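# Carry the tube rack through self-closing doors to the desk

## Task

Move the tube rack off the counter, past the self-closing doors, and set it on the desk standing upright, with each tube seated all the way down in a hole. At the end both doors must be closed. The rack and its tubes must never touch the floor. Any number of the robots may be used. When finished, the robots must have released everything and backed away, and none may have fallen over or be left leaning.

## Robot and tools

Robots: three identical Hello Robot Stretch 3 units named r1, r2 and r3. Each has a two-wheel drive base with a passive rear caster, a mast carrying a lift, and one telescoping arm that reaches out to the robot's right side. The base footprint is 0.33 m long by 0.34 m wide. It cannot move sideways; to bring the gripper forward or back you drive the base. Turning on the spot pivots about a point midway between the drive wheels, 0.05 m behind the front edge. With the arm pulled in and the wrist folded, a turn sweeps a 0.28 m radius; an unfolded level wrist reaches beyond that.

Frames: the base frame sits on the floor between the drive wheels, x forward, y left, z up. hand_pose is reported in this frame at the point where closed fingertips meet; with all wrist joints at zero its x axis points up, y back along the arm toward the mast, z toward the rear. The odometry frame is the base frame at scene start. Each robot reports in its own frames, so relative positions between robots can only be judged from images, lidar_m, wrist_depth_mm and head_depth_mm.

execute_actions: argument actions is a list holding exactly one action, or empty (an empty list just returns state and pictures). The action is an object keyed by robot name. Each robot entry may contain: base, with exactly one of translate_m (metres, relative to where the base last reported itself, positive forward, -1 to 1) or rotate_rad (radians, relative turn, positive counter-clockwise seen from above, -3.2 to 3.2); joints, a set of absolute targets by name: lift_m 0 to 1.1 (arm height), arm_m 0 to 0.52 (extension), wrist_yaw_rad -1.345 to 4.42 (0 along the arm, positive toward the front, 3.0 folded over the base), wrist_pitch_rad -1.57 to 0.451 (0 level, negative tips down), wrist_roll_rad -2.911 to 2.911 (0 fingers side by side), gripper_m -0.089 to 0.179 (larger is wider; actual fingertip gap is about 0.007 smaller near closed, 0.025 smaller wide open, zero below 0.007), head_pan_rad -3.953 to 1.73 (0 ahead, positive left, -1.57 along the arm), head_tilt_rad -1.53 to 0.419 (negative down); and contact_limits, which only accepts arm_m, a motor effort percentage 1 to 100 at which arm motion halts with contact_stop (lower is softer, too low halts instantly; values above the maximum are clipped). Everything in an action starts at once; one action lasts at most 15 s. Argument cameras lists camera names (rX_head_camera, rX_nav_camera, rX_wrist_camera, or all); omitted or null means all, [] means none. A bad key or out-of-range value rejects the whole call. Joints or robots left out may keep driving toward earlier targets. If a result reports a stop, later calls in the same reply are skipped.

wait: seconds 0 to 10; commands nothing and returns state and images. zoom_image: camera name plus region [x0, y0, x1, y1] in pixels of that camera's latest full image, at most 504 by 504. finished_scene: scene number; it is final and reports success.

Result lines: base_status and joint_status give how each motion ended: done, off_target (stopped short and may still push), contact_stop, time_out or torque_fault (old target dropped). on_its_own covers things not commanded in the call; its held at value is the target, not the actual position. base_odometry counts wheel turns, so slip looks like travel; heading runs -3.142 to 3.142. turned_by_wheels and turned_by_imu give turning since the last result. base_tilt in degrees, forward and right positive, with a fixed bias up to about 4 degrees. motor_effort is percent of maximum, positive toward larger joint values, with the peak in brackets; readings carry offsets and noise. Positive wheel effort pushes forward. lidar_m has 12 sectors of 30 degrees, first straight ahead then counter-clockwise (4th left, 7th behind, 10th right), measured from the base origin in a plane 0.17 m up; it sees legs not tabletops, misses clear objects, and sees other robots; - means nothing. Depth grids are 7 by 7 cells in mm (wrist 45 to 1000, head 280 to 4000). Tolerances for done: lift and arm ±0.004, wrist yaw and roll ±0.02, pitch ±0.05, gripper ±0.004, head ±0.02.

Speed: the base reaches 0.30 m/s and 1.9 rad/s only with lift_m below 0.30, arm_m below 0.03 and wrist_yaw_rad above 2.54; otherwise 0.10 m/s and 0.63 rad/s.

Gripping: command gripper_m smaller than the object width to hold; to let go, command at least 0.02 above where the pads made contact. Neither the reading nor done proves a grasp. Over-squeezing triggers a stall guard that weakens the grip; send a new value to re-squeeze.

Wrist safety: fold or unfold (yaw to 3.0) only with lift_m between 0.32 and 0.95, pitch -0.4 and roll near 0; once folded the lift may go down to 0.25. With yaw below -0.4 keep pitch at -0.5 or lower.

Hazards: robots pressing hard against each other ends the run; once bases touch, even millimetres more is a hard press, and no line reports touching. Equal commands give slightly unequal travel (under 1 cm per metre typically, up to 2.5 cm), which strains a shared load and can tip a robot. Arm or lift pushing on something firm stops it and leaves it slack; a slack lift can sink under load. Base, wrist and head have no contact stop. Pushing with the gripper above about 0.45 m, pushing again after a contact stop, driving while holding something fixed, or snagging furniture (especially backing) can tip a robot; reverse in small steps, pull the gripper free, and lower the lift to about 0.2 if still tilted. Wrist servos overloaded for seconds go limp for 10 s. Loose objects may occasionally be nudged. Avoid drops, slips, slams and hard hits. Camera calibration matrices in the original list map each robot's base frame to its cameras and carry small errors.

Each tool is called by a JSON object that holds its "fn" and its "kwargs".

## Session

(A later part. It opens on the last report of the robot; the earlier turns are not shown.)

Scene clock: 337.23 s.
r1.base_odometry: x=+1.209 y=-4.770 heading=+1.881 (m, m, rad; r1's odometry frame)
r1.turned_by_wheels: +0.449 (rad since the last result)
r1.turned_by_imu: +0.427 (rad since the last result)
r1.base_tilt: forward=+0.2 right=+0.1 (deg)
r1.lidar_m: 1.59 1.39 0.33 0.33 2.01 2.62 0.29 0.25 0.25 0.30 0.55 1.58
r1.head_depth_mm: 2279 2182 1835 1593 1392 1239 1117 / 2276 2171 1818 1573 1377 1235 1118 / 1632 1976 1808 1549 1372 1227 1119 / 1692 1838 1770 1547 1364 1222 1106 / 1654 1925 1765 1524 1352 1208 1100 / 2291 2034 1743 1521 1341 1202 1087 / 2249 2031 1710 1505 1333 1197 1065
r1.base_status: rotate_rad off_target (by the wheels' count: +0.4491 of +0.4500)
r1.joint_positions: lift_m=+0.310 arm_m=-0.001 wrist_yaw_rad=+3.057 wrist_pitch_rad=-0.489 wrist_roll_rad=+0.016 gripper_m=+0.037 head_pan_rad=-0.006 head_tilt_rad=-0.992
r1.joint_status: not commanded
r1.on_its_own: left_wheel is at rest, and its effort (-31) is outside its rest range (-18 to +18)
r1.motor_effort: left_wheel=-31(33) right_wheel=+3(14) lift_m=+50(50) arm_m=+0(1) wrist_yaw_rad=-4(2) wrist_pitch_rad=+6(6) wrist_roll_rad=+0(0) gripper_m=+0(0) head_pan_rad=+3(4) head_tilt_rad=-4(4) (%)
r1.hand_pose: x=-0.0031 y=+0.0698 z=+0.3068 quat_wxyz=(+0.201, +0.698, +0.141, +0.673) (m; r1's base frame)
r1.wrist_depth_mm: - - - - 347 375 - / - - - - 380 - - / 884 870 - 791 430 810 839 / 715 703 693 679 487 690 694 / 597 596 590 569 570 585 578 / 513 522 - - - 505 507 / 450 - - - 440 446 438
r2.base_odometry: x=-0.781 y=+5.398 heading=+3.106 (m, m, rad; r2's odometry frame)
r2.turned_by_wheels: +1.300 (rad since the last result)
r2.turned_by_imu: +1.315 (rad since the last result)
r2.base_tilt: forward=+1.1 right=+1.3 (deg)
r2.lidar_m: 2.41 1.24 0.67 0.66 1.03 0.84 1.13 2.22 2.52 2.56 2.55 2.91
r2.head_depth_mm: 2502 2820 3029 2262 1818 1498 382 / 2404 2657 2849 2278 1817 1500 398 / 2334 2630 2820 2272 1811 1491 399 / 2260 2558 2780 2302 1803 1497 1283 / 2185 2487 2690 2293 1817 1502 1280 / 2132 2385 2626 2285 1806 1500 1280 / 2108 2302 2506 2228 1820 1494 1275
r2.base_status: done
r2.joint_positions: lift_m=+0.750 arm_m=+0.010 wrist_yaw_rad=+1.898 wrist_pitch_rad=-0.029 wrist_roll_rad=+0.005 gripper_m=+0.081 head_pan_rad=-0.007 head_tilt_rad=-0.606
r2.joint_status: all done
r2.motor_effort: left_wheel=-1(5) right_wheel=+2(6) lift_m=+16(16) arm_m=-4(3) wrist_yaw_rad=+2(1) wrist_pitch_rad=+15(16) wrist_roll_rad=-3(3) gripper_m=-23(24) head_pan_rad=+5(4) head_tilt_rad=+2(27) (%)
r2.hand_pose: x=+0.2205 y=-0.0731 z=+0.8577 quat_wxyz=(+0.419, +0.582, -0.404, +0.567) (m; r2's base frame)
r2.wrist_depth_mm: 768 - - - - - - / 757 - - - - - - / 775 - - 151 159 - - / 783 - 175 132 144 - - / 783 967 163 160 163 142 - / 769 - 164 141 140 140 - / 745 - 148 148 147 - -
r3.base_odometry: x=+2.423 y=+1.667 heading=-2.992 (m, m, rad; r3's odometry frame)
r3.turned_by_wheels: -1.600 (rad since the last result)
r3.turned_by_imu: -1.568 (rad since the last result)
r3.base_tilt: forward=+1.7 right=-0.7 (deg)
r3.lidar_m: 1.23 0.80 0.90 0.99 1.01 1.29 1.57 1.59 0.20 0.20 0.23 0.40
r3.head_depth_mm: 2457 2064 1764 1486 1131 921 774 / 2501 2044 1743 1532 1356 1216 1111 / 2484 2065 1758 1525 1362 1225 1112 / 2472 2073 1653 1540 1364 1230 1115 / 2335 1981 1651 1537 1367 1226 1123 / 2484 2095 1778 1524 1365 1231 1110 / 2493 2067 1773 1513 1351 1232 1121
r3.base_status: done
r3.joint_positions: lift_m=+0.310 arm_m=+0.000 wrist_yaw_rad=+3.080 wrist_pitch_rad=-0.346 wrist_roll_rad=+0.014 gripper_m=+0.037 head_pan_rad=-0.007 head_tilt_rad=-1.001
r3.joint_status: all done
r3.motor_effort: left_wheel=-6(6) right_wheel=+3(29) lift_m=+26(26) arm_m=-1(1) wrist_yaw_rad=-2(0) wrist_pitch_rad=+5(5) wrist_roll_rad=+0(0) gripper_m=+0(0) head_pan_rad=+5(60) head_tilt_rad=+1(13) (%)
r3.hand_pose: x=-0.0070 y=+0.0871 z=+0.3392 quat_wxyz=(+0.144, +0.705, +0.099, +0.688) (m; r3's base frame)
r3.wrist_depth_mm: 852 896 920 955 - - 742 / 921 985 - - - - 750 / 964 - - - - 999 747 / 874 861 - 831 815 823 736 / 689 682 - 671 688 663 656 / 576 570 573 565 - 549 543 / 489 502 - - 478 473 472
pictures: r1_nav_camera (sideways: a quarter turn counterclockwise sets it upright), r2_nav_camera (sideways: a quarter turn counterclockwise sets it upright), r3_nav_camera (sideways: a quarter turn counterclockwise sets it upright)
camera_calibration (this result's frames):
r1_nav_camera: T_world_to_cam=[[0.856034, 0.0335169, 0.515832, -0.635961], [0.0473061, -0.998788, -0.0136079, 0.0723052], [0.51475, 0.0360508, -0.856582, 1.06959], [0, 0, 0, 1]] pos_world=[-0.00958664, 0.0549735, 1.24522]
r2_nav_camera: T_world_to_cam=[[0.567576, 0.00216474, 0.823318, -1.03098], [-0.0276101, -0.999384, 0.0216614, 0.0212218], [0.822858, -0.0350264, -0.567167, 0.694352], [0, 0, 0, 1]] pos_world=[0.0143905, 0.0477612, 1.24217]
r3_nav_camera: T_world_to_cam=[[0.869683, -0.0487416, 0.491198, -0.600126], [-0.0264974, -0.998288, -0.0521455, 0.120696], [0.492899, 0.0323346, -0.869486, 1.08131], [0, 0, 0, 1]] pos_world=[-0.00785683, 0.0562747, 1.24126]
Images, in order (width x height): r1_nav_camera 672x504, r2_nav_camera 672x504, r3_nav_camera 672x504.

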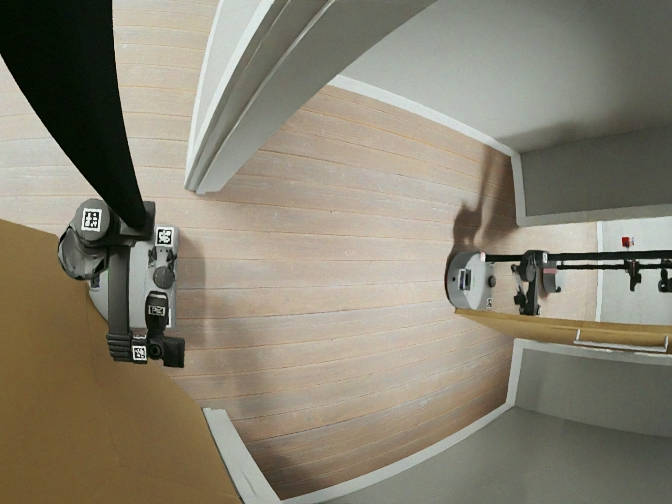

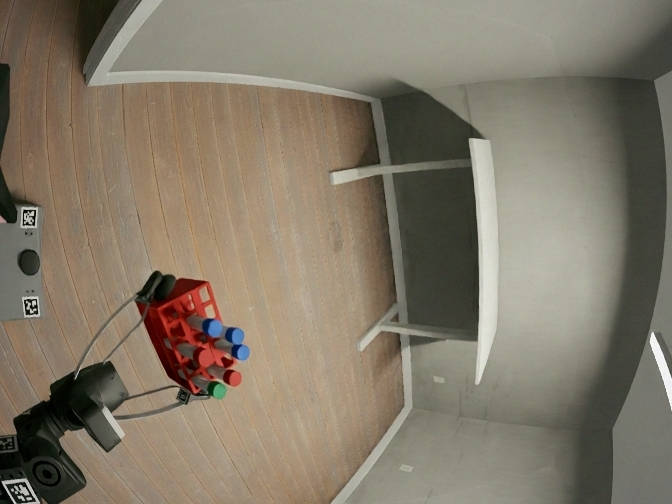

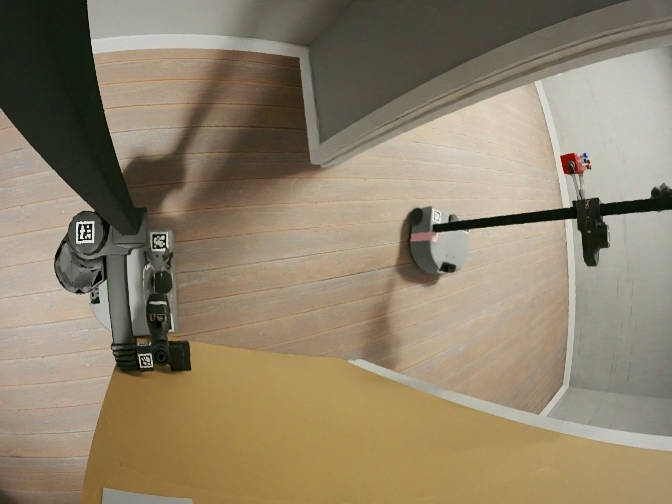

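{"fn": "execute_actions", "kwargs": {"actions": [{"r2":{"base":{"translate_m":0.85},"joints":{"lift_m":0.95}},"r1":{"base":{"translate_m":0.6}},"r3":{"base":{"translate_m":0.6}}}], "cameras": ["r3_nav_camera"]}}

{"fn": "execute_actions", "kwargs": {"actions": [{"r2":{"base":{"rotate_rad":1.65},"joints":{"head_pan_rad":-1.57,"wrist_yaw_rad":0.0}},"r3":{"base":{"translate_m":0.4}}}], "cameras": ["r2_head_camera","r2_wrist_camera","r2_nav_camera"]}}

Scene clock: 354.67 s.
r1.base_odometry: x=+1.027 y=-4.198 heading=+1.881 (m, m, rad; r1's odometry frame)
r1.turned_by_wheels: +0.000 (rad since the last result)
r1.turned_by_imu: +0.003 (rad since the last result)
r1.base_tilt: forward=+0.2 right=+0.2 (deg)
r1.lidar_m: 1.15 1.44 1.01 0.96 0.60 0.50 0.48 0.49 0.65 1.14 1.16 1.54
r1.head_depth_mm: 1710 2008 1821 1581 1392 1242 1124 / 1606 1981 1815 1570 1386 1230 1115 / 1381 1707 1795 1545 1375 1227 1121 / 1198 1451 1697 1553 1369 1216 1107 / 1104 1328 1650 1528 1353 1203 1099 / 2502 2006 1734 1520 1343 1198 1093 / 1679 1925 1720 1502 1334 1198 1078
r1.base_status: done
r1.joint_positions: lift_m=+0.310 arm_m=-0.001 wrist_yaw_rad=+3.057 wrist_pitch_rad=-0.489 wrist_roll_rad=+0.016 gripper_m=+0.037 head_pan_rad=-0.006 head_tilt_rad=-0.992
r1.joint_status: not commanded
r1.motor_effort: left_wheel=-2(24) right_wheel=+1(6) lift_m=+49(50) arm_m=+1(0) wrist_yaw_rad=-3(3) wrist_pitch_rad=+6(7) wrist_roll_rad=-1(1) gripper_m=+0(0) head_pan_rad=+4(3) head_tilt_rad=-4(3) (%)
r1.hand_pose: x=-0.0031 y=+0.0698 z=+0.3068 quat_wxyz=(+0.201, +0.698, +0.141, +0.673) (m; r1's base frame)
r1.wrist_depth_mm: 528 775 964 986 985 997 - / 526 758 - - - - - / 509 756 - 863 875 839 858 / 512 693 688 690 691 681 693 / 540 583 580 592 596 583 578 / 502 520 - - - 507 499 / 456 - - - 449 445 440
r2.base_odometry: x=-1.631 y=+5.428 heading=+3.106 (m, m, rad; r2's odometry frame)
r2.turned_by_wheels: +0.000 (rad since the last result)
r2.turned_by_imu: +0.004 (rad since the last result)
r2.base_tilt: forward=+1.1 right=+1.3 (deg)
r2.lidar_m: 1.72 1.27 0.98 0.83 0.83 0.93 1.64 3.02 2.71 2.32 2.31 1.61
r2.head_depth_mm: 1712 1286 1705 2057 1037 - 753 / 1655 1283 2037 2217 - 305 - / 1603 1285 1970 2143 1852 - - / 1551 1285 1898 2111 1796 908 - / 1518 1286 1827 2045 1796 1510 1253 / 1466 1286 1774 1949 1814 1498 1279 / 1432 1289 980 1897 1804 1494 1281
r2.base_status: done
r2.joint_positions: lift_m=+0.949 arm_m=+0.010 wrist_yaw_rad=+1.898 wrist_pitch_rad=-0.029 wrist_roll_rad=+0.005 gripper_m=+0.081 head_pan_rad=-0.007 head_tilt_rad=-0.606
r2.joint_status: all done
r2.motor_effort: left_wheel=-2(3) right_wheel=+2(6) lift_m=+34(36) arm_m=-4(3) wrist_yaw_rad=+2(1) wrist_pitch_rad=+16(16) wrist_roll_rad=-3(3) gripper_m=-23(23) head_pan_rad=+4(4) head_tilt_rad=+3(3) (%)
r2.hand_pose: x=+0.2205 y=-0.0731 z=+1.0567 quat_wxyz=(+0.419, +0.582, -0.404, +0.567) (m; r2's base frame)
r2.wrist_depth_mm: - - - - - - - / - - - - - - - / - - - 152 159 - - / - - 175 131 137 958 - / - - 162 160 163 142 - / - - 164 141 140 140 - / 988 - 148 148 148 - -
r3.base_odometry: x=+1.830 y=+1.577 heading=-2.992 (m, m, rad; r3's odometry frame)
r3.turned_by_wheels: -0.001 (rad since the last result)
r3.turned_by_imu: +0.005 (rad since the last result)
r3.base_tilt: forward=+1.7 right=-0.8 (deg)
r3.lidar_m: 3.33 3.40 0.48 0.47 1.06 1.37 0.30 0.24 0.24 0.26 0.38 2.70
r3.head_depth_mm: 2454 2051 1752 1514 1357 1227 1112 / 2418 2054 1746 1532 1368 1220 1106 / 2481 2048 1741 1530 1357 1220 1109 / 2462 2044 1760 1524 1367 1228 1117 / 2496 2060 1771 1536 1373 1230 1124 / 2541 2066 1759 1540 1359 1234 1115 / 2567 2087 1780 1544 1375 1241 1112
r3.base_status: done
r3.joint_positions: lift_m=+0.310 arm_m=+0.000 wrist_yaw_rad=+3.080 wrist_pitch_rad=-0.346 wrist_roll_rad=+0.014 gripper_m=+0.037 head_pan_rad=-0.007 head_tilt_rad=-1.001
r3.joint_status: not commanded
r3.on_its_own: left_wheel is at rest, and its effort (-29) is outside its rest range (-18 to +18)
r3.motor_effort: left_wheel=-29(30) right_wheel=+8(21) lift_m=+26(26) arm_m=+0(1) wrist_yaw_rad=-1(0) wrist_pitch_rad=+6(6) wrist_roll_rad=+0(0) gripper_m=+0(0) head_pan_rad=+3(4) head_tilt_rad=+0(1) (%)
r3.hand_pose: x=-0.0070 y=+0.0871 z=+0.3392 quat_wxyz=(+0.144, +0.705, +0.099, +0.688) (m; r3's base frame)
r3.wrist_depth_mm: 900 926 971 690 481 - - / 960 - - 770 523 - - / - - - 838 583 - 933 / 871 865 - 756 761 804 816 / 700 690 - 658 674 659 655 / 578 582 568 558 - 555 545 / 490 505 - - 477 478 473
pictures: r3_nav_camera (sideways: a quarter turn counterclockwise sets it upright)
camera_calibration (this result's frames):
r3_nav_camera: T_world_to_cam=[[0.869656, -0.0487413, 0.491246, -0.600189], [-0.0264944, -0.998288, -0.0521466, 0.120698], [0.492947, 0.0323343, -0.869459, 1.08127], [0, 0, 0, 1]] pos_world=[-0.00785348, 0.0562747, 1.24125]
Images, in order (width x height): r3_nav_camera 672x504.

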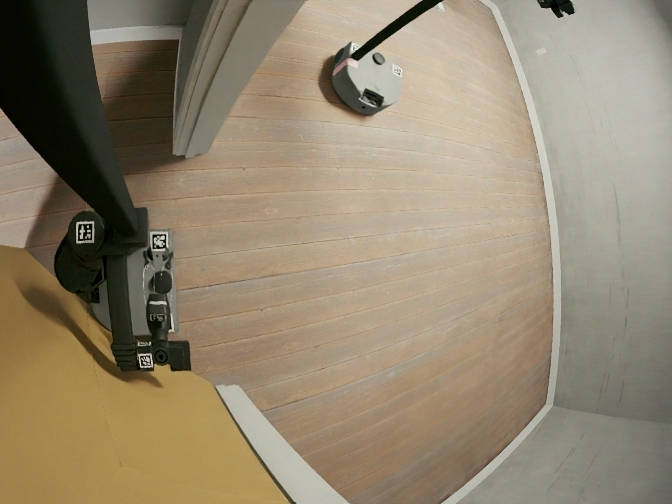

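Scene clock: 359.93 s.
r1.base_odometry: x=+1.027 y=-4.198 heading=+1.881 (m, m, rad; r1's odometry frame)
r1.turned_by_wheels: +0.000 (rad since the last result)
r1.turned_by_imu: +0.001 (rad since the last result)
r1.base_tilt: forward=+0.2 right=+0.1 (deg)
r1.lidar_m: 1.78 1.43 1.01 0.96 0.59 0.51 0.48 0.49 0.65 1.13 1.17 1.55
r1.head_depth_mm: 1705 2006 1829 1585 1391 1244 1119 / 1698 1977 1809 1581 1381 1234 1118 / 1686 1980 1793 1554 1374 1224 1114 / 1677 1955 1779 1542 1362 1219 1108 / 1648 1935 1761 1527 1351 1209 1102 / 1616 1915 1738 1519 1341 1201 1092 / 1689 1950 1736 1515 1332 1200 1076
r1.base_status: not commanded
r1.joint_positions: lift_m=+0.310 arm_m=-0.001 wrist_yaw_rad=+3.057 wrist_pitch_rad=-0.489 wrist_roll_rad=+0.016 gripper_m=+0.037 head_pan_rad=-0.006 head_tilt_rad=-0.992
r1.joint_status: not commanded
r1.motor_effort: left_wheel=-2(2) right_wheel=+1(1) lift_m=+49(49) arm_m=+1(1) wrist_yaw_rad=-3(2) wrist_pitch_rad=+6(6) wrist_roll_rad=-1(1) gripper_m=+0(1) head_pan_rad=+4(4) head_tilt_rad=-4(4) (%)
r1.hand_pose: x=-0.0031 y=+0.0698 z=+0.3068 quat_wxyz=(+0.201, +0.698, +0.141, +0.673) (m; r1's base frame)
r1.wrist_depth_mm: 536 773 984 956 999 988 - / 528 755 - - - - - / 510 766 - 865 876 858 861 / 506 663 722 708 696 687 692 / 544 584 597 583 593 585 582 / 507 516 - - - 504 498 / 460 - - - 444 443 438
r2.base_odometry: x=-1.631 y=+5.428 heading=-1.528 (m, m, rad; r2's odometry frame)
r2.turned_by_wheels: +1.650 (rad since the last result)
r2.turned_by_imu: +1.668 (rad since the last result)
r2.base_tilt: forward=+1.1 right=+1.3 (deg)
r2.lidar_m: 0.83 0.83 1.08 1.88 3.03 2.58 2.31 2.31 1.61 1.72 1.27 0.93
r2.head_depth_mm: 1608 1278 1992 2146 1911 - - / 1580 1276 979 414 1812 - - / 1546 1276 435 410 - - - / 1520 1277 418 405 - - 1282 / 1487 1280 1794 427 1745 1493 1277 / 1460 1281 1756 1948 1814 1499 1278 / 1428 1285 1722 1879 1668 1463 1281
r2.base_status: done
r2.joint_positions: lift_m=+0.949 arm_m=+0.010 wrist_yaw_rad=+0.002 wrist_pitch_rad=-0.029 wrist_roll_rad=+0.005 gripper_m=+0.081 head_pan_rad=-1.563 head_tilt_rad=-0.606
r2.joint_status: all done
r2.motor_effort: left_wheel=+0(4) right_wheel=+2(6) lift_m=+34(34) arm_m=-4(3) wrist_yaw_rad=-3(2) wrist_pitch_rad=+16(16) wrist_roll_rad=-3(3) gripper_m=-23(23) head_pan_rad=-5(58) head_tilt_rad=+4(3) (%)
r2.hand_pose: x=-0.0209 y=-0.4107 z=+1.0567 quat_wxyz=(+0.706, +0.011, -0.708, -0.010) (m; r2's base frame)
r2.wrist_depth_mm: - - - - - - - / - - - - - - - / - - - 152 161 - - / - 741 175 132 144 939 - / - - 163 161 163 142 - / - - 163 140 140 141 - / - - 148 148 147 - -
r3.base_odometry: x=+1.434 y=+1.518 heading=-2.992 (m, m, rad; r3's odometry frame)
r3.turned_by_wheels: +0.000 (rad since the last result)
r3.turned_by_imu: +0.004 (rad since the last result)
r3.base_tilt: forward=+1.6 right=-0.7 (deg)
r3.lidar_m: 2.94 3.00 1.06 1.08 0.53 0.33 0.30 0.30 0.37 0.56 2.07 2.67
r3.head_depth_mm: 2418 2060 1734 1522 1364 1217 1114 / 2473 2031 1758 1523 1356 1223 1106 / 2499 2054 1766 1526 1358 1225 1110 / 2502 2047 1766 1541 1363 1228 1117 / 2503 2087 1775 1541 1360 1229 1117 / 2496 2083 1755 1540 1370 1227 1119 / 2526 2093 1770 1549 1378 1229 1113
r3.base_status: done
r3.joint_positions: lift_m=+0.310 arm_m=+0.000 wrist_yaw_rad=+3.080 wrist_pitch_rad=-0.346 wrist_roll_rad=+0.014 gripper_m=+0.037 head_pan_rad=-0.007 head_tilt_rad=-1.001
r3.joint_status: not commanded
r3.motor_effort: left_wheel=+1(21) right_wheel=+0(13) lift_m=+26(26) arm_m=-1(1) wrist_yaw_rad=-1(0) wrist_pitch_rad=+5(5) wrist_roll_rad=+0(0) gripper_m=+0(0) head_pan_rad=+5(4) head_tilt_rad=+1(2) (%)
r3.hand_pose: x=-0.0070 y=+0.0871 z=+0.3392 quat_wxyz=(+0.144, +0.705, +0.099, +0.688) (m; r3's base frame)
r3.wrist_depth_mm: 451 454 - - - - - / 489 483 - - - - - / 499 534 - - - - - / 477 579 - 845 835 827 793 / 456 639 - 668 689 659 651 / 440 579 572 559 - 550 547 / 426 500 - - 472 478 469
pictures: r2_head_camera (sideways: a quarter turn clockwise sets it upright), r2_nav_camera (sideways: a quarter turn counterclockwise sets it upright), r2_wrist_camera
camera_calibration (this result's frames):
r2_head_camera: T_world_to_cam=[[0.0218166, 0.554386, -0.831974, 1.10349], [0.99954, -0.02963, 0.00646666, -0.0145416], [-0.0210664, -0.831732, -0.554777, 0.676096], [0, 0, 0, 1]] pos_world=[0.00470332, -0.0498615, 1.29326]
r2_nav_camera: T_world_to_cam=[[0.0104573, -0.567381, 0.823389, -1.02767], [-0.999681, 0.0130065, 0.0216588, 0.0271549], [-0.0229982, -0.823353, -0.567064, 0.699377], [0, 0, 0, 1]] pos_world=[0.0539773, -0.00759912, 1.24218]
r2_wrist_camera: T_world_to_cam=[[-0.999505, -0.0314436, -0.000987827, -0.0282777], [-0.00590328, 0.218306, -0.975862, 1.14692], [0.0309003, -0.975374, -0.218384, -0.00815117], [0, 0, 0, 1]] pos_world=[-0.0212413, -0.259219, 1.11743]
Images, in order (width x height): r2_head_camera 896x504, r2_nav_camera 672x504, r2_wrist_camera 644x364.

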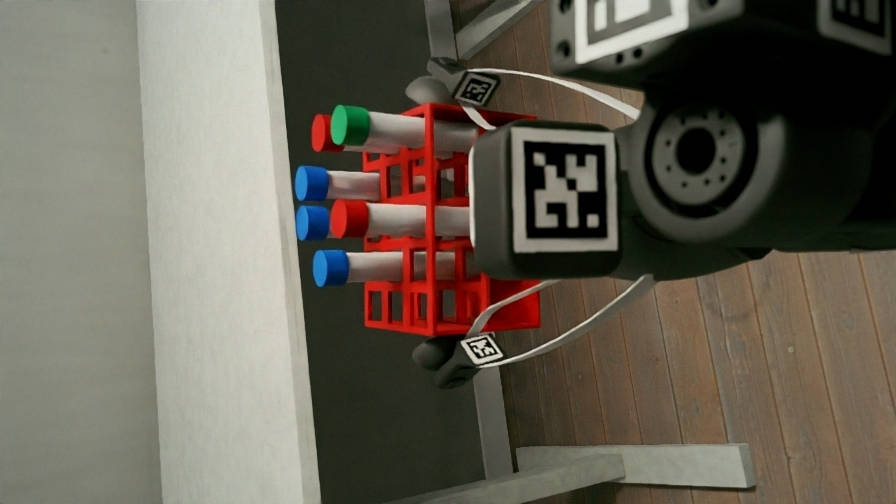

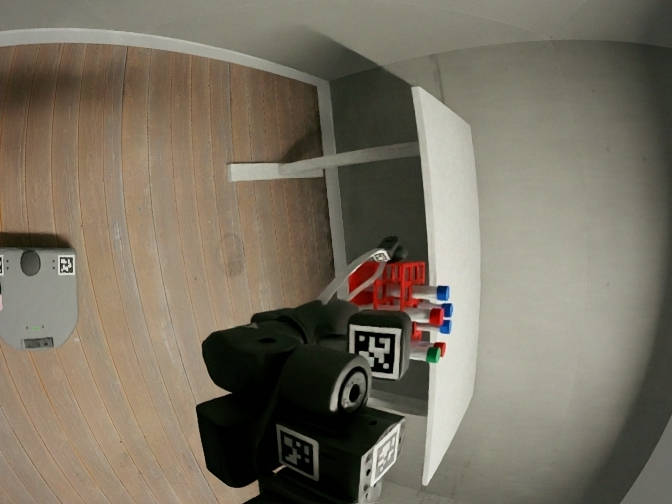

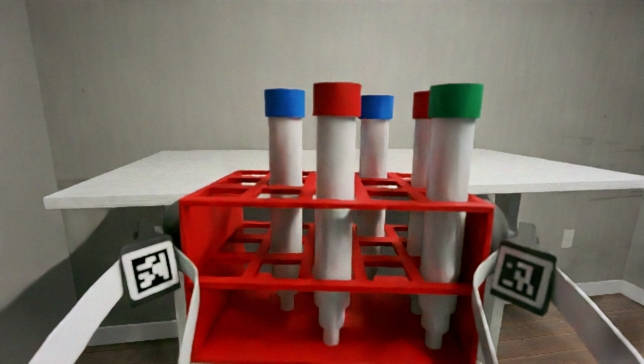

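{"fn": "execute_actions", "kwargs": {"actions": [{"r2":{"base":{"rotate_rad":-1.0},"joints":{"lift_m":0.98}},"r3":{"base":{"translate_m":0.2}}}], "cameras": []}}

{"fn": "execute_actions", "kwargs": {"actions": [{"r2":{"base":{"translate_m":0.3}}}], "cameras": []}}

{"fn": "execute_actions", "kwargs": {"actions": [{"r2":{"base":{"rotate_rad":1.0},"joints":{"arm_m":0.15}}}], "cameras": ["r2_head_camera","r2_wrist_camera"]}}

Scene clock: 369.37 s.
r1.base_odometry: x=+1.027 y=-4.198 heading=+1.881 (m, m, rad; r1's odometry frame)
r1.turned_by_wheels: +0.000 (rad since the last result)
r1.turned_by_imu: +0.002 (rad since the last result)
r1.base_tilt: forward=+0.2 right=+0.1 (deg)
r1.lidar_m: 1.84 1.43 1.01 0.96 0.59 0.50 0.48 0.49 0.65 1.13 1.16 1.55
r1.head_depth_mm: 1722 2030 1835 1578 1393 1244 1113 / 1707 1987 1819 1565 1385 1231 1118 / 1711 1967 1807 1552 1376 1225 1115 / 1699 1979 1770 1549 1355 1216 1107 / 1704 1981 1757 1531 1346 1209 1103 / 1685 1958 1740 1529 1343 1198 1094 / 1690 1935 1725 1506 1333 1194 1082
r1.base_status: not commanded
r1.joint_positions: lift_m=+0.310 arm_m=-0.001 wrist_yaw_rad=+3.057 wrist_pitch_rad=-0.489 wrist_roll_rad=+0.016 gripper_m=+0.037 head_pan_rad=-0.006 head_tilt_rad=-0.992
r1.joint_status: not commanded
r1.motor_effort: left_wheel=-2(2) right_wheel=+1(1) lift_m=+49(49) arm_m=+1(1) wrist_yaw_rad=-3(3) wrist_pitch_rad=+6(6) wrist_roll_rad=-1(1) gripper_m=+0(0) head_pan_rad=+3(4) head_tilt_rad=-4(3) (%)
r1.hand_pose: x=-0.0031 y=+0.0698 z=+0.3068 quat_wxyz=(+0.201, +0.698, +0.141, +0.673) (m; r1's base frame)
r1.wrist_depth_mm: 521 757 947 992 983 - - / 529 741 - - - - - / 512 780 - 841 879 851 862 / 505 674 696 696 700 694 693 / 548 589 594 586 598 578 582 / 509 516 - - - 507 501 / 453 - - - 442 443 440
r2.base_odometry: x=-1.631 y=+5.428 heading=-2.528 (m, m, rad; r2's odometry frame)
r2.turned_by_wheels: -1.000 (rad since the last result)
r2.turned_by_imu: -1.011 (rad since the last result)
r2.base_tilt: forward=+1.1 right=+1.3 (deg)
r2.lidar_m: 1.27 0.91 0.83 0.83 0.98 1.07 3.05 2.53 2.31 2.33 1.60 1.72
r2.head_depth_mm: 1956 2110 2314 2369 - - - / 1997 2191 380 2054 - - - / 2065 2257 407 - - - - / 2124 2336 384 - - 1465 1278 / 2197 2429 2633 460 1788 1499 1278 / 2290 2497 2781 2192 1800 1496 1277 / 2351 2561 2755 2277 1809 1496 1283
r2.base_status: done
r2.joint_positions: lift_m=+0.979 arm_m=+0.010 wrist_yaw_rad=+0.001 wrist_pitch_rad=-0.029 wrist_roll_rad=+0.005 gripper_m=+0.081 head_pan_rad=-1.563 head_tilt_rad=-0.606
r2.joint_status: all done
r2.motor_effort: left_wheel=+2(5) right_wheel=+0(3) lift_m=+34(35) arm_m=-4(4) wrist_yaw_rad=-1(2) wrist_pitch_rad=+16(16) wrist_roll_rad=-3(3) gripper_m=-24(23) head_pan_rad=-5(5) head_tilt_rad=+3(3) (%)
r2.hand_pose: x=-0.0212 y=-0.4107 z=+1.0866 quat_wxyz=(+0.706, +0.011, -0.708, -0.010) (m; r2's base frame)
r2.wrist_depth_mm: - - - - - - - / - - - - - - - / - - - 152 159 - - / 921 - 176 131 144 - - / - - 163 160 162 142 - / - - 164 141 140 140 - / - - 148 148 147 - -
r3.base_odometry: x=+1.236 y=+1.488 heading=-2.992 (m, m, rad; r3's odometry frame)
r3.turned_by_wheels: +0.000 (rad since the last result)
r3.turned_by_imu: +0.002 (rad since the last result)
r3.base_tilt: forward=+1.7 right=-0.8 (deg)
r3.lidar_m: 2.74 2.80 0.94 0.95 0.64 0.49 0.47 0.47 0.55 1.15 2.05 2.64
r3.head_depth_mm: 2470 2061 1783 1514 1357 1210 1103 / 2462 2050 1745 1537 1357 1225 1113 / 2471 2063 1759 1528 1357 1216 1110 / 2510 2055 1781 1533 1371 1226 1119 / 2481 2051 1764 1542 1367 1226 1123 / 2447 2061 1757 1534 1365 1232 1117 / 2437 2049 1764 1562 1372 1234 1121
r3.base_status: done
r3.joint_positions: lift_m=+0.310 arm_m=+0.000 wrist_yaw_rad=+3.080 wrist_pitch_rad=-0.346 wrist_roll_rad=+0.014 gripper_m=+0.037 head_pan_rad=-0.007 head_tilt_rad=-1.000
r3.joint_status: not commanded
r3.motor_effort: left_wheel=+0(30) right_wheel=+0(34) lift_m=+26(26) arm_m=-1(0) wrist_yaw_rad=-1(1) wrist_pitch_rad=+5(5) wrist_roll_rad=+0(0) gripper_m=+0(0) head_pan_rad=+5(4) head_tilt_rad=+1(1) (%)
r3.hand_pose: x=-0.0070 y=+0.0871 z=+0.3392 quat_wxyz=(+0.144, +0.705, +0.099, +0.688) (m; r3's base frame)
r3.wrist_depth_mm: 576 811 - - - - - / 552 836 - - - - - / 540 820 - - 965 - - / 574 789 - 831 827 824 797 / 606 677 - 675 697 664 657 / 570 570 566 564 - 553 549 / 495 504 - - 478 476 473
pictures: none
No camera images: the call's "cameras" was empty. Leave "cameras" out to get every camera's image.

Scene clock: 373.30 s.
r1.base_odometry: x=+1.027 y=-4.198 heading=+1.881 (m, m, rad; r1's odometry frame)
r1.turned_by_wheels: +0.000 (rad since the last result)
r1.turned_by_imu: +0.001 (rad since the last result)
r1.base_tilt: forward=+0.2 right=+0.1 (deg)
r1.lidar_m: 1.83 1.44 1.01 0.96 0.59 0.51 0.48 0.49 0.65 1.13 1.17 1.54
r1.head_depth_mm: 1713 2039 1830 1579 1383 1246 1121 / 1701 1973 1823 1570 1385 1234 1116 / 1701 1978 1801 1559 1375 1227 1115 / 1716 1977 1786 1530 1348 1220 1106 / 1702 1955 1743 1533 1346 1209 1103 / 1702 1944 1742 1518 1342 1203 1091 / 1683 1938 1734 1505 1329 1198 1079
r1.base_status: not commanded
r1.joint_positions: lift_m=+0.310 arm_m=-0.001 wrist_yaw_rad=+3.057 wrist_pitch_rad=-0.489 wrist_roll_rad=+0.016 gripper_m=+0.037 head_pan_rad=-0.006 head_tilt_rad=-0.992
r1.joint_status: not commanded
r1.motor_effort: left_wheel=-2(2) right_wheel=+1(2) lift_m=+49(49) arm_m=+1(1) wrist_yaw_rad=-2(3) wrist_pitch_rad=+6(6) wrist_roll_rad=-1(1) gripper_m=+0(1) head_pan_rad=+4(3) head_tilt_rad=-4(3) (%)
r1.hand_pose: x=-0.0031 y=+0.0698 z=+0.3068 quat_wxyz=(+0.201, +0.698, +0.141, +0.673) (m; r1's base frame)
r1.wrist_depth_mm: 528 768 955 965 983 - - / 527 753 - - - - - / 514 772 - 870 864 857 871 / 517 673 715 703 696 695 691 / 553 579 591 592 603 586 577 / 507 523 - - - 507 504 / 448 - - - 442 443 446
r2.base_odometry: x=-1.876 y=+5.256 heading=-2.528 (m, m, rad; r2's odometry frame)
r2.turned_by_wheels: +0.000 (rad since the last result)
r2.turned_by_imu: +0.001 (rad since the last result)
r2.base_tilt: forward=+1.1 right=+1.3 (deg)
r2.lidar_m: 0.98 0.79 0.72 0.73 0.89 1.20 3.32 2.66 2.42 2.43 1.48 0.97
r2.head_depth_mm: 2023 2215 2421 2370 - - - / 2103 2287 380 2055 - - - / 2151 2360 407 - - - - / 2234 2445 390 - - 1464 1278 / 2331 2531 2735 451 1747 1503 1277 / 2365 2474 2737 2185 1750 1509 1280 / 2122 1283 2338 2200 1766 1496 1283
r2.base_status: done
r2.joint_positions: lift_m=+0.979 arm_m=+0.010 wrist_yaw_rad=+0.001 wrist_pitch_rad=-0.029 wrist_roll_rad=+0.005 gripper_m=+0.081 head_pan_rad=-1.563 head_tilt_rad=-0.606
r2.joint_status: not commanded
r2.motor_effort: left_wheel=+2(5) right_wheel=+0(4) lift_m=+34(34) arm_m=-4(3) wrist_yaw_rad=-2(1) wrist_pitch_rad=+16(16) wrist_roll_rad=-3(3) gripper_m=-23(23) head_pan_rad=-5(5) head_tilt_rad=+3(3) (%)
r2.hand_pose: x=-0.0212 y=-0.4107 z=+1.0866 quat_wxyz=(+0.706, +0.011, -0.708, -0.010) (m; r2's base frame)
r2.wrist_depth_mm: - - - - - - - / - - - - - - - / - - - 152 158 - - / 880 876 176 131 144 - - / 543 652 163 160 162 142 - / - - 163 140 139 140 - / - - 148 148 147 - -
r3.base_odometry: x=+1.236 y=+1.488 heading=-2.992 (m, m, rad; r3's odometry frame)
r3.turned_by_wheels: +0.000 (rad since the last result)
r3.turned_by_imu: +0.001 (rad since the last result)
r3.base_tilt: forward=+1.7 right=-0.8 (deg)
r3.lidar_m: 2.74 2.80 2.69 1.18 0.64 0.50 0.46 0.47 0.55 1.15 2.05 2.64
r3.head_depth_mm: 2445 2056 1763 1533 1344 1221 1107 / 2471 2032 1749 1520 1357 1222 1109 / 2474 2053 1750 1549 1360 1224 1111 / 2493 2070 1754 1539 1366 1223 1114 / 2476 2074 1775 1539 1364 1224 1121 / 2430 2091 1773 1542 1363 1232 1106 / 2454 2094 1768 1541 1367 1228 1117
r3.base_status: not commanded
r3.joint_positions: lift_m=+0.310 arm_m=+0.000 wrist_yaw_rad=+3.080 wrist_pitch_rad=-0.346 wrist_roll_rad=+0.014 gripper_m=+0.037 head_pan_rad=-0.007 head_tilt_rad=-1.000
r3.joint_status: not commanded
r3.motor_effort: left_wheel=+0(0) right_wheel=+0(0) lift_m=+26(26) arm_m=-1(0) wrist_yaw_rad=+0(0) wrist_pitch_rad=+5(5) wrist_roll_rad=+0(0) gripper_m=+0(0) head_pan_rad=+5(5) head_tilt_rad=+0(1) (%)
r3.hand_pose: x=-0.0070 y=+0.0871 z=+0.3392 quat_wxyz=(+0.144, +0.705, +0.099, +0.688) (m; r3's base frame)
r3.wrist_depth_mm: 581 810 - - - - - / 556 831 - - - - - / 547 820 - - - - - / 576 773 - 855 828 808 799 / 614 669 - 670 696 653 645 / 565 568 568 565 - 555 541 / 496 504 - - 481 474 469
pictures: none
No camera images: the call's "cameras" was empty. Leave "cameras" out to get every camera's image.

Scene clock: 375.83 s.
r1.base_odometry: x=+1.027 y=-4.198 heading=+1.881 (m, m, rad; r1's odometry frame)
r1.turned_by_wheels: +0.000 (rad since the last result)
r1.turned_by_imu: +0.001 (rad since the last result)
r1.base_tilt: forward=+0.2 right=+0.1 (deg)
r1.lidar_m: 1.84 1.43 1.01 0.96 0.60 0.50 0.48 0.49 0.65 1.14 1.16 1.54
r1.head_depth_mm: 1703 2012 1826 1587 1395 1246 1115 / 1709 1992 1818 1564 1386 1230 1115 / 1708 1988 1808 1544 1372 1222 1110 / 1696 1976 1774 1550 1357 1218 1108 / 1712 1977 1762 1539 1349 1213 1102 / 1683 1956 1749 1517 1343 1200 1092 / 1683 1942 1724 1504 1330 1194 1081
r1.base_status: not commanded
r1.joint_positions: lift_m=+0.310 arm_m=-0.001 wrist_yaw_rad=+3.057 wrist_pitch_rad=-0.489 wrist_roll_rad=+0.016 gripper_m=+0.037 head_pan_rad=-0.006 head_tilt_rad=-0.992
r1.joint_status: not commanded
r1.motor_effort: left_wheel=-2(2) right_wheel=+2(2) lift_m=+49(49) arm_m=+1(1) wrist_yaw_rad=-3(3) wrist_pitch_rad=+6(6) wrist_roll_rad=-1(1) gripper_m=+0(0) head_pan_rad=+4(3) head_tilt_rad=-4(4) (%)
r1.hand_pose: x=-0.0031 y=+0.0698 z=+0.3068 quat_wxyz=(+0.201, +0.698, +0.141, +0.673) (m; r1's base frame)
r1.wrist_depth_mm: 530 774 964 962 - - - / 532 740 - - - - - / 511 784 - 871 860 838 848 / 509 672 701 714 699 701 703 / 547 586 587 587 603 577 581 / 508 518 - - - 504 505 / 459 - - - 439 447 441
r2.base_odometry: x=-1.876 y=+5.256 heading=-1.528 (m, m, rad; r2's odometry frame)
r2.turned_by_wheels: +1.000 (rad since the last result)
r2.turned_by_imu: +1.011 (rad since the last result)
r2.base_tilt: forward=+1.1 right=+1.3 (deg)
r2.lidar_m: 0.72 0.72 0.87 1.20 3.31 2.70 2.42 2.42 1.47 1.44 0.97 0.81
r2.head_depth_mm: 1343 1278 - - 1706 1501 1279 / 1311 1330 - - 1705 1500 1278 / 1289 1275 - - 1711 1500 1280 / 1254 1277 - 1746 1753 1495 1277 / 1236 1280 749 1680 1784 1496 1273 / 1211 1273 824 1635 1752 1419 1255 / 1189 1247 826 1062 1682 1501 1278
r2.base_status: done
r2.joint_positions: lift_m=+0.979 arm_m=+0.150 wrist_yaw_rad=+0.000 wrist_pitch_rad=-0.029 wrist_roll_rad=+0.005 gripper_m=+0.081 head_pan_rad=-1.563 head_tilt_rad=-0.606
r2.joint_status: all done
r2.motor_effort: left_wheel=+0(4) right_wheel=+2(5) lift_m=+34(34) arm_m=+2(3) wrist_yaw_rad=-1(1) wrist_pitch_rad=+16(16) wrist_roll_rad=-2(2) gripper_m=-23(24) head_pan_rad=-4(5) head_tilt_rad=+3(4) (%)
r2.hand_pose: x=-0.0213 y=-0.5501 z=+1.0866 quat_wxyz=(+0.706, +0.011, -0.708, -0.010) (m; r2's base frame)
r2.wrist_depth_mm: 862 915 920 973 - - - / 889 925 954 - - - - / 927 967 - 152 159 - - / 932 960 175 132 137 937 951 / 956 548 163 161 163 142 534 / 356 339 164 140 140 140 386 / 280 277 148 149 147 - -
r3.base_odometry: x=+1.236 y=+1.488 heading=-2.992 (m, m, rad; r3's odometry frame)
r3.turned_by_wheels: +0.000 (rad since the last result)
r3.turned_by_imu: +0.000 (rad since the last result)
r3.base_tilt: forward=+1.7 right=-0.8 (deg)
r3.lidar_m: 2.75 2.80 2.69 1.19 0.64 0.50 0.47 0.47 0.55 1.15 2.05 2.64
r3.head_depth_mm: 2486 2024 1752 1532 1358 1216 1104 / 2460 2050 1743 1512 1359 1219 1106 / 2460 2050 1747 1531 1367 1228 1110 / 2483 2052 1761 1539 1364 1216 1122 / 2440 2080 1756 1539 1371 1227 1119 / 2467 2063 1768 1530 1378 1231 1119 / 2386 2078 1760 1543 1372 1237 1118
r3.base_status: not commanded
r3.joint_positions: lift_m=+0.310 arm_m=+0.000 wrist_yaw_rad=+3.080 wrist_pitch_rad=-0.346 wrist_roll_rad=+0.014 gripper_m=+0.037 head_pan_rad=-0.007 head_tilt_rad=-1.000
r3.joint_status: not commanded
r3.motor_effort: left_wheel=+0(0) right_wheel=+0(1) lift_m=+26(26) arm_m=+0(0) wrist_yaw_rad=+0(0) wrist_pitch_rad=+6(5) wrist_roll_rad=+0(0) gripper_m=+0(0) head_pan_rad=+3(3) head_tilt_rad=+0(0) (%)
r3.hand_pose: x=-0.0070 y=+0.0871 z=+0.3392 quat_wxyz=(+0.144, +0.705, +0.099, +0.688) (m; r3's base frame)
r3.wrist_depth_mm: 581 813 - - - - - / 559 838 - - - - - / 547 808 - - - - - / 578 793 - 835 821 818 830 / 609 672 - 670 694 671 655 / 568 576 568 567 - 553 548 / 493 508 - - 479 473 469
pictures: r2_head_camera (sideways: a quarter turn clockwise sets it upright), r2_wrist_camera
camera_calibration (this result's frames):
r2_head_camera: T_world_to_cam=[[0.0219184, 0.554261, -0.832055, 1.1036], [0.999535, -0.0298109, 0.00647211, -0.0145487], [-0.0212171, -0.831809, -0.554656, 0.675939], [0, 0, 0, 1]] pos_world=[0.00469426, -0.0498625, 1.29326]
r2_wrist_camera: T_world_to_cam=[[-0.999555, -0.0298072, -0.00098765, -0.0321514], [-0.00554604, 0.218315, -0.975862, 1.20663], [0.0293034, -0.975423, -0.218384, -0.137647], [0, 0, 0, 1]] pos_world=[-0.0214115, -0.398649, 1.14742]
Images, in order (width x height): r2_head_camera 896x504, r2_wrist_camera 644x364.

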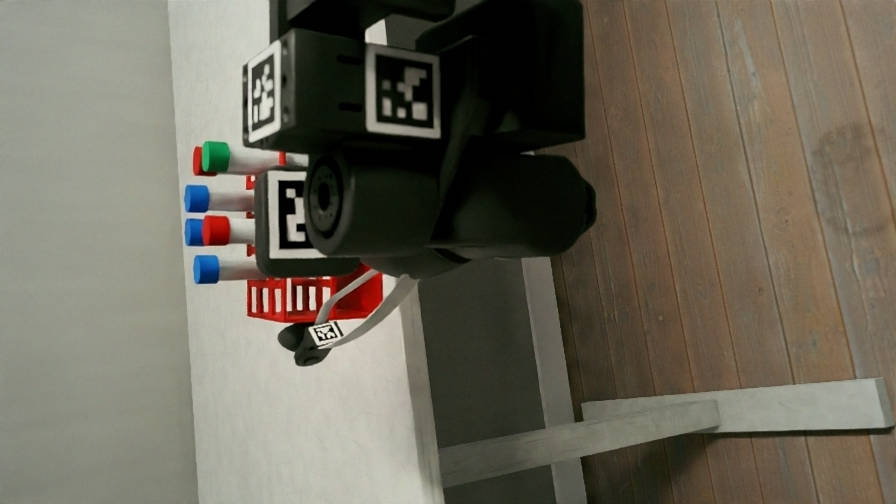

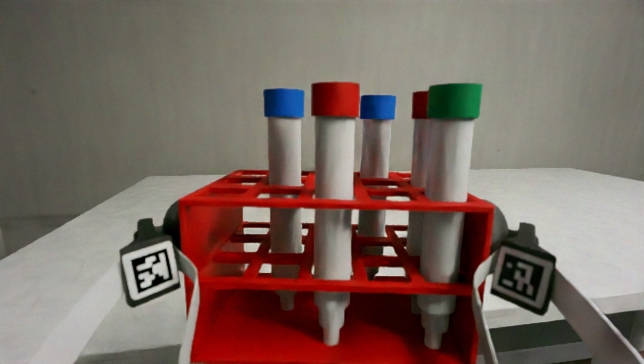

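{"fn": "execute_actions", "kwargs": {"actions": [{"r2":{"joints":{"arm_m":0.42,"lift_m":0.93}}}], "cameras": []}}

{"fn": "execute_actions", "kwargs": {"actions": [{"r2":{"joints":{"lift_m":0.895}}}], "cameras": ["r2_wrist_camera","r2_nav_camera"]}}

Scene clock: 383.17 s.
r1.base_odometry: x=+1.027 y=-4.198 heading=+1.881 (m, m, rad; r1's odometry frame)
r1.turned_by_wheels: +0.000 (rad since the last result)
r1.turned_by_imu: +0.002 (rad since the last result)
r1.base_tilt: forward=+0.2 right=+0.1 (deg)
r1.lidar_m: 1.84 1.43 1.01 0.96 0.59 0.50 0.48 0.49 0.66 1.14 1.17 1.54
r1.head_depth_mm: 1711 2007 1828 1583 1386 1246 1113 / 1697 1981 1818 1569 1379 1243 1114 / 1705 1996 1786 1555 1364 1231 1121 / 1694 1985 1785 1540 1360 1218 1111 / 1705 1977 1738 1531 1356 1210 1100 / 1700 1939 1734 1514 1353 1194 1087 / 1685 1931 1727 1508 1328 1196 1083
r1.base_status: not commanded
r1.joint_positions: lift_m=+0.310 arm_m=-0.001 wrist_yaw_rad=+3.057 wrist_pitch_rad=-0.489 wrist_roll_rad=+0.016 gripper_m=+0.037 head_pan_rad=-0.006 head_tilt_rad=-0.992
r1.joint_status: not commanded
r1.motor_effort: left_wheel=-2(2) right_wheel=+1(1) lift_m=+49(49) arm_m=+1(1) wrist_yaw_rad=-2(4) wrist_pitch_rad=+6(6) wrist_roll_rad=-1(1) gripper_m=+0(0) head_pan_rad=+4(4) head_tilt_rad=-4(3) (%)
r1.hand_pose: x=-0.0031 y=+0.0698 z=+0.3068 quat_wxyz=(+0.201, +0.698, +0.141, +0.673) (m; r1's base frame)
r1.wrist_depth_mm: 531 754 923 987 970 - - / 524 750 - - - - - / 511 765 - 862 872 862 842 / 514 668 702 684 700 700 685 / 544 586 592 586 599 587 584 / 503 530 - - - 498 507 / 455 - - - 446 444 439
r2.base_odometry: x=-1.876 y=+5.256 heading=-1.528 (m, m, rad; r2's odometry frame)
r2.turned_by_wheels: +0.000 (rad since the last result)
r2.turned_by_imu: +0.000 (rad since the last result)
r2.base_tilt: forward=+1.1 right=+1.3 (deg)
r2.lidar_m: 0.72 0.72 0.87 1.20 3.32 2.70 2.42 2.43 1.47 1.44 0.97 0.80
r2.head_depth_mm: 1341 1275 914 - 1789 1495 1281 / 1314 1387 - 1828 1810 1504 1274 / 1287 1370 - 1762 1809 1499 1279 / 1263 1279 753 1717 1805 1500 1276 / 1235 1274 783 1683 1800 1497 1280 / 1207 1274 825 1632 1761 1425 1253 / 1191 1247 827 1063 1694 1494 1278
r2.base_status: not commanded
r2.joint_positions: lift_m=+0.930 arm_m=+0.420 wrist_yaw_rad=+0.000 wrist_pitch_rad=-0.029 wrist_roll_rad=+0.005 gripper_m=+0.081 head_pan_rad=-1.563 head_tilt_rad=-0.606
r2.joint_status: all done
r2.motor_effort: left_wheel=-1(1) right_wheel=+2(2) lift_m=+16(31) arm_m=+2(2) wrist_yaw_rad=-1(0) wrist_pitch_rad=+16(16) wrist_roll_rad=-2(2) gripper_m=-23(23) head_pan_rad=-5(5) head_tilt_rad=+3(3) (%)
r2.hand_pose: x=-0.0213 y=-0.8201 z=+1.0376 quat_wxyz=(+0.706, +0.011, -0.708, -0.011) (m; r2's base frame)
r2.wrist_depth_mm: 649 675 705 758 777 824 851 / 676 692 723 752 782 850 895 / 692 713 749 152 160 890 915 / 706 644 176 132 144 690 700 / 374 410 162 160 162 142 400 / 266 253 163 140 140 140 288 / 205 207 148 148 147 206 214
r3.base_odometry: x=+1.236 y=+1.488 heading=-2.992 (m, m, rad; r3's odometry frame)
r3.turned_by_wheels: +0.000 (rad since the last result)
r3.turned_by_imu: +0.001 (rad since the last result)
r3.base_tilt: forward=+1.7 right=-0.8 (deg)
r3.lidar_m: 2.75 2.80 2.69 1.19 0.64 0.50 0.47 0.47 0.55 1.15 2.05 2.65
r3.head_depth_mm: 2429 2055 1736 1513 1348 1218 1103 / 2467 2086 1739 1528 1367 1221 1116 / 2516 2071 1761 1532 1353 1224 1116 / 2503 2055 1755 1524 1361 1226 1128 / 2496 2069 1752 1550 1372 1228 1120 / 2462 2089 1780 1552 1371 1233 1122 / 2457 2099 1765 1539 1368 1235 1124
r3.base_status: not commanded
r3.joint_positions: lift_m=+0.310 arm_m=+0.000 wrist_yaw_rad=+3.080 wrist_pitch_rad=-0.346 wrist_roll_rad=+0.014 gripper_m=+0.037 head_pan_rad=-0.007 head_tilt_rad=-1.000
r3.joint_status: not commanded
r3.motor_effort: left_wheel=+0(1) right_wheel=+0(0) lift_m=+26(26) arm_m=+0(1) wrist_yaw_rad=+0(0) wrist_pitch_rad=+6(6) wrist_roll_rad=+0(0) gripper_m=+0(0) head_pan_rad=+4(4) head_tilt_rad=+1(0) (%)
r3.hand_pose: x=-0.0070 y=+0.0871 z=+0.3392 quat_wxyz=(+0.144, +0.705, +0.099, +0.688) (m; r3's base frame)
r3.wrist_depth_mm: 588 812 - - - - - / 553 833 - - - - - / 548 821 - - - - - / 575 791 - 839 824 806 795 / 615 681 - 682 687 659 660 / 568 579 573 562 - 553 548 / 496 504 - - 481 476 468
pictures: none
No camera images: the call's "cameras" was empty. Leave "cameras" out to get every camera's image.

Scene clock: 384.30 s.
r1.base_odometry: x=+1.027 y=-4.198 heading=+1.881 (m, m, rad; r1's odometry frame)
r1.turned_by_wheels: +0.000 (rad since the last result)
r1.turned_by_imu: +0.000 (rad since the last result)
r1.base_tilt: forward=+0.2 right=+0.2 (deg)
r1.lidar_m: 1.84 1.44 1.01 0.96 0.59 0.50 0.48 0.49 0.65 1.14 1.17 1.54
r1.head_depth_mm: 1713 2016 1845 1590 1403 1244 1119 / 1696 1995 1801 1562 1379 1230 1115 / 1724 1984 1794 1549 1374 1224 1118 / 1707 1982 1776 1546 1356 1214 1110 / 1713 1966 1765 1534 1357 1205 1105 / 1685 1936 1766 1512 1348 1205 1086 / 1695 1946 1721 1502 1334 1195 1075
r1.base_status: not commanded
r1.joint_positions: lift_m=+0.310 arm_m=-0.001 wrist_yaw_rad=+3.057 wrist_pitch_rad=-0.489 wrist_roll_rad=+0.016 gripper_m=+0.037 head_pan_rad=-0.006 head_tilt_rad=-0.992
r1.joint_status: not commanded
r1.motor_effort: left_wheel=-1(2) right_wheel=+1(1) lift_m=+49(49) arm_m=+1(1) wrist_yaw_rad=-2(2) wrist_pitch_rad=+6(6) wrist_roll_rad=-1(1) gripper_m=-1(1) head_pan_rad=+4(3) head_tilt_rad=-4(4) (%)
r1.hand_pose: x=-0.0031 y=+0.0698 z=+0.3068 quat_wxyz=(+0.201, +0.698, +0.141, +0.673) (m; r1's base frame)
r1.wrist_depth_mm: 530 775 970 - 1000 - - / 517 749 - - - - - / 506 773 - 845 862 858 871 / 509 695 693 709 706 700 695 / 543 586 586 584 607 588 585 / 504 531 - - - 506 509 / 457 - - - 441 444 443
r2.base_odometry: x=-1.876 y=+5.256 heading=-1.528 (m, m, rad; r2's odometry frame)
r2.turned_by_wheels: +0.000 (rad since the last result)
r2.turned_by_imu: +0.000 (rad since the last result)
r2.base_tilt: forward=+1.0 right=+1.3 (deg)
r2.lidar_m: 0.72 0.72 0.87 1.20 3.32 2.70 2.42 2.43 1.47 1.43 0.97 0.81
r2.head_depth_mm: 1333 1276 867 - - 1458 1280 / 1317 1280 - 1845 1816 1494 1276 / 1290 1280 - 1795 1803 1499 1274 / 1262 1278 - 1743 1816 1502 1277 / 1231 1279 786 1688 1795 1497 1283 / 1210 1276 822 1634 1758 1423 1256 / 1180 1248 824 1063 1681 1502 1279
r2.base_status: not commanded
r2.joint_positions: lift_m=+0.895 arm_m=+0.420 wrist_yaw_rad=+0.000 wrist_pitch_rad=-0.029 wrist_roll_rad=+0.005 gripper_m=+0.081 head_pan_rad=-1.563 head_tilt_rad=-0.606
r2.joint_status: all done
r2.motor_effort: left_wheel=+0(1) right_wheel=+2(2) lift_m=+16(16) arm_m=+2(3) wrist_yaw_rad=+0(0) wrist_pitch_rad=+16(16) wrist_roll_rad=-3(2) gripper_m=-24(23) head_pan_rad=-5(5) head_tilt_rad=+3(3) (%)
r2.hand_pose: x=-0.0213 y=-0.8201 z=+1.0026 quat_wxyz=(+0.706, +0.011, -0.708, -0.011) (m; r2's base frame)
r2.wrist_depth_mm: 650 668 694 719 788 809 868 / 675 701 727 743 798 863 895 / 683 728 751 152 159 871 915 / 486 491 176 131 143 531 546 / 287 313 163 160 162 142 305 / 204 193 163 140 140 141 220 / - 158 148 148 147 158 163
r3.base_odometry: x=+1.236 y=+1.488 heading=-2.992 (m, m, rad; r3's odometry frame)
r3.turned_by_wheels: +0.000 (rad since the last result)
r3.turned_by_imu: +0.000 (rad since the last result)
r3.base_tilt: forward=+1.7 right=-0.8 (deg)
r3.lidar_m: 2.74 2.80 2.68 1.19 0.64 0.50 0.46 0.48 0.55 1.15 2.06 2.65
r3.head_depth_mm: 2496 2032 1751 1528 1360 1223 1103 / 2478 2047 1767 1540 1363 1227 1104 / 2509 2065 1739 1531 1359 1228 1105 / 2484 2046 1763 1539 1354 1234 1117 / 2474 2056 1776 1549 1379 1234 1122 / 2444 2063 1777 1549 1383 1234 1117 / 2438 2081 1778 1553 1376 1229 1104
r3.base_status: not commanded
r3.joint_positions: lift_m=+0.310 arm_m=+0.000 wrist_yaw_rad=+3.080 wrist_pitch_rad=-0.346 wrist_roll_rad=+0.014 gripper_m=+0.037 head_pan_rad=-0.007 head_tilt_rad=-1.000
r3.joint_status: not commanded
r3.motor_effort: left_wheel=+0(0) right_wheel=+0(0) lift_m=+26(26) arm_m=-1(1) wrist_yaw_rad=+0(0) wrist_pitch_rad=+5(6) wrist_roll_rad=+0(0) gripper_m=+1(0) head_pan_rad=+4(4) head_tilt_rad=+1(1) (%)
r3.hand_pose: x=-0.0070 y=+0.0871 z=+0.3392 quat_wxyz=(+0.144, +0.705, +0.099, +0.688) (m; r3's base frame)
r3.wrist_depth_mm: 583 809 - - - - - / 559 840 - - - - - / 552 821 - - - - - / 578 798 - 848 830 821 803 / 608 669 - 684 692 651 641 / 569 579 569 564 - 555 549 / 492 502 - - 474 474 467
pictures: r2_nav_camera (sideways: a quarter turn counterclockwise sets it upright), r2_wrist_camera
camera_calibration (this result's frames):
r2_nav_camera: T_world_to_cam=[[0.0103523, -0.56726, 0.823474, -1.02778], [-0.999678, 0.0131932, 0.0216557, 0.0271589], [-0.0231486, -0.823433, -0.566941, 0.699218], [0, 0, 0, 1]] pos_world=[0.053976, -0.00761682, 1.24218]
r2_wrist_camera: T_world_to_cam=[[-0.999556, -0.0297941, -0.000995942, -0.0402659], [-0.00554204, 0.218548, -0.975811, 1.18368], [0.029291, -0.975371, -0.218616, -0.419074], [0, 0, 0, 1]] pos_world=[-0.0214129, -0.668643, 1.06339]
Images, in order (width x height): r2_nav_camera 672x504, r2_wrist_camera 644x364.

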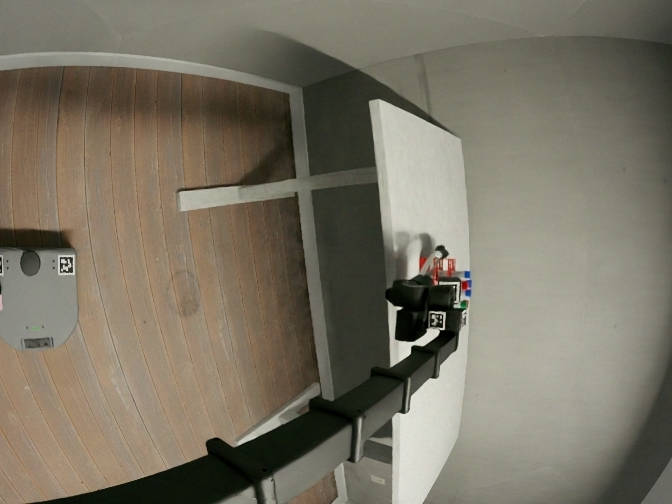

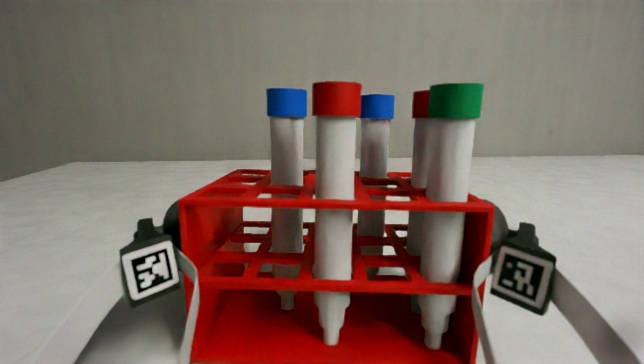

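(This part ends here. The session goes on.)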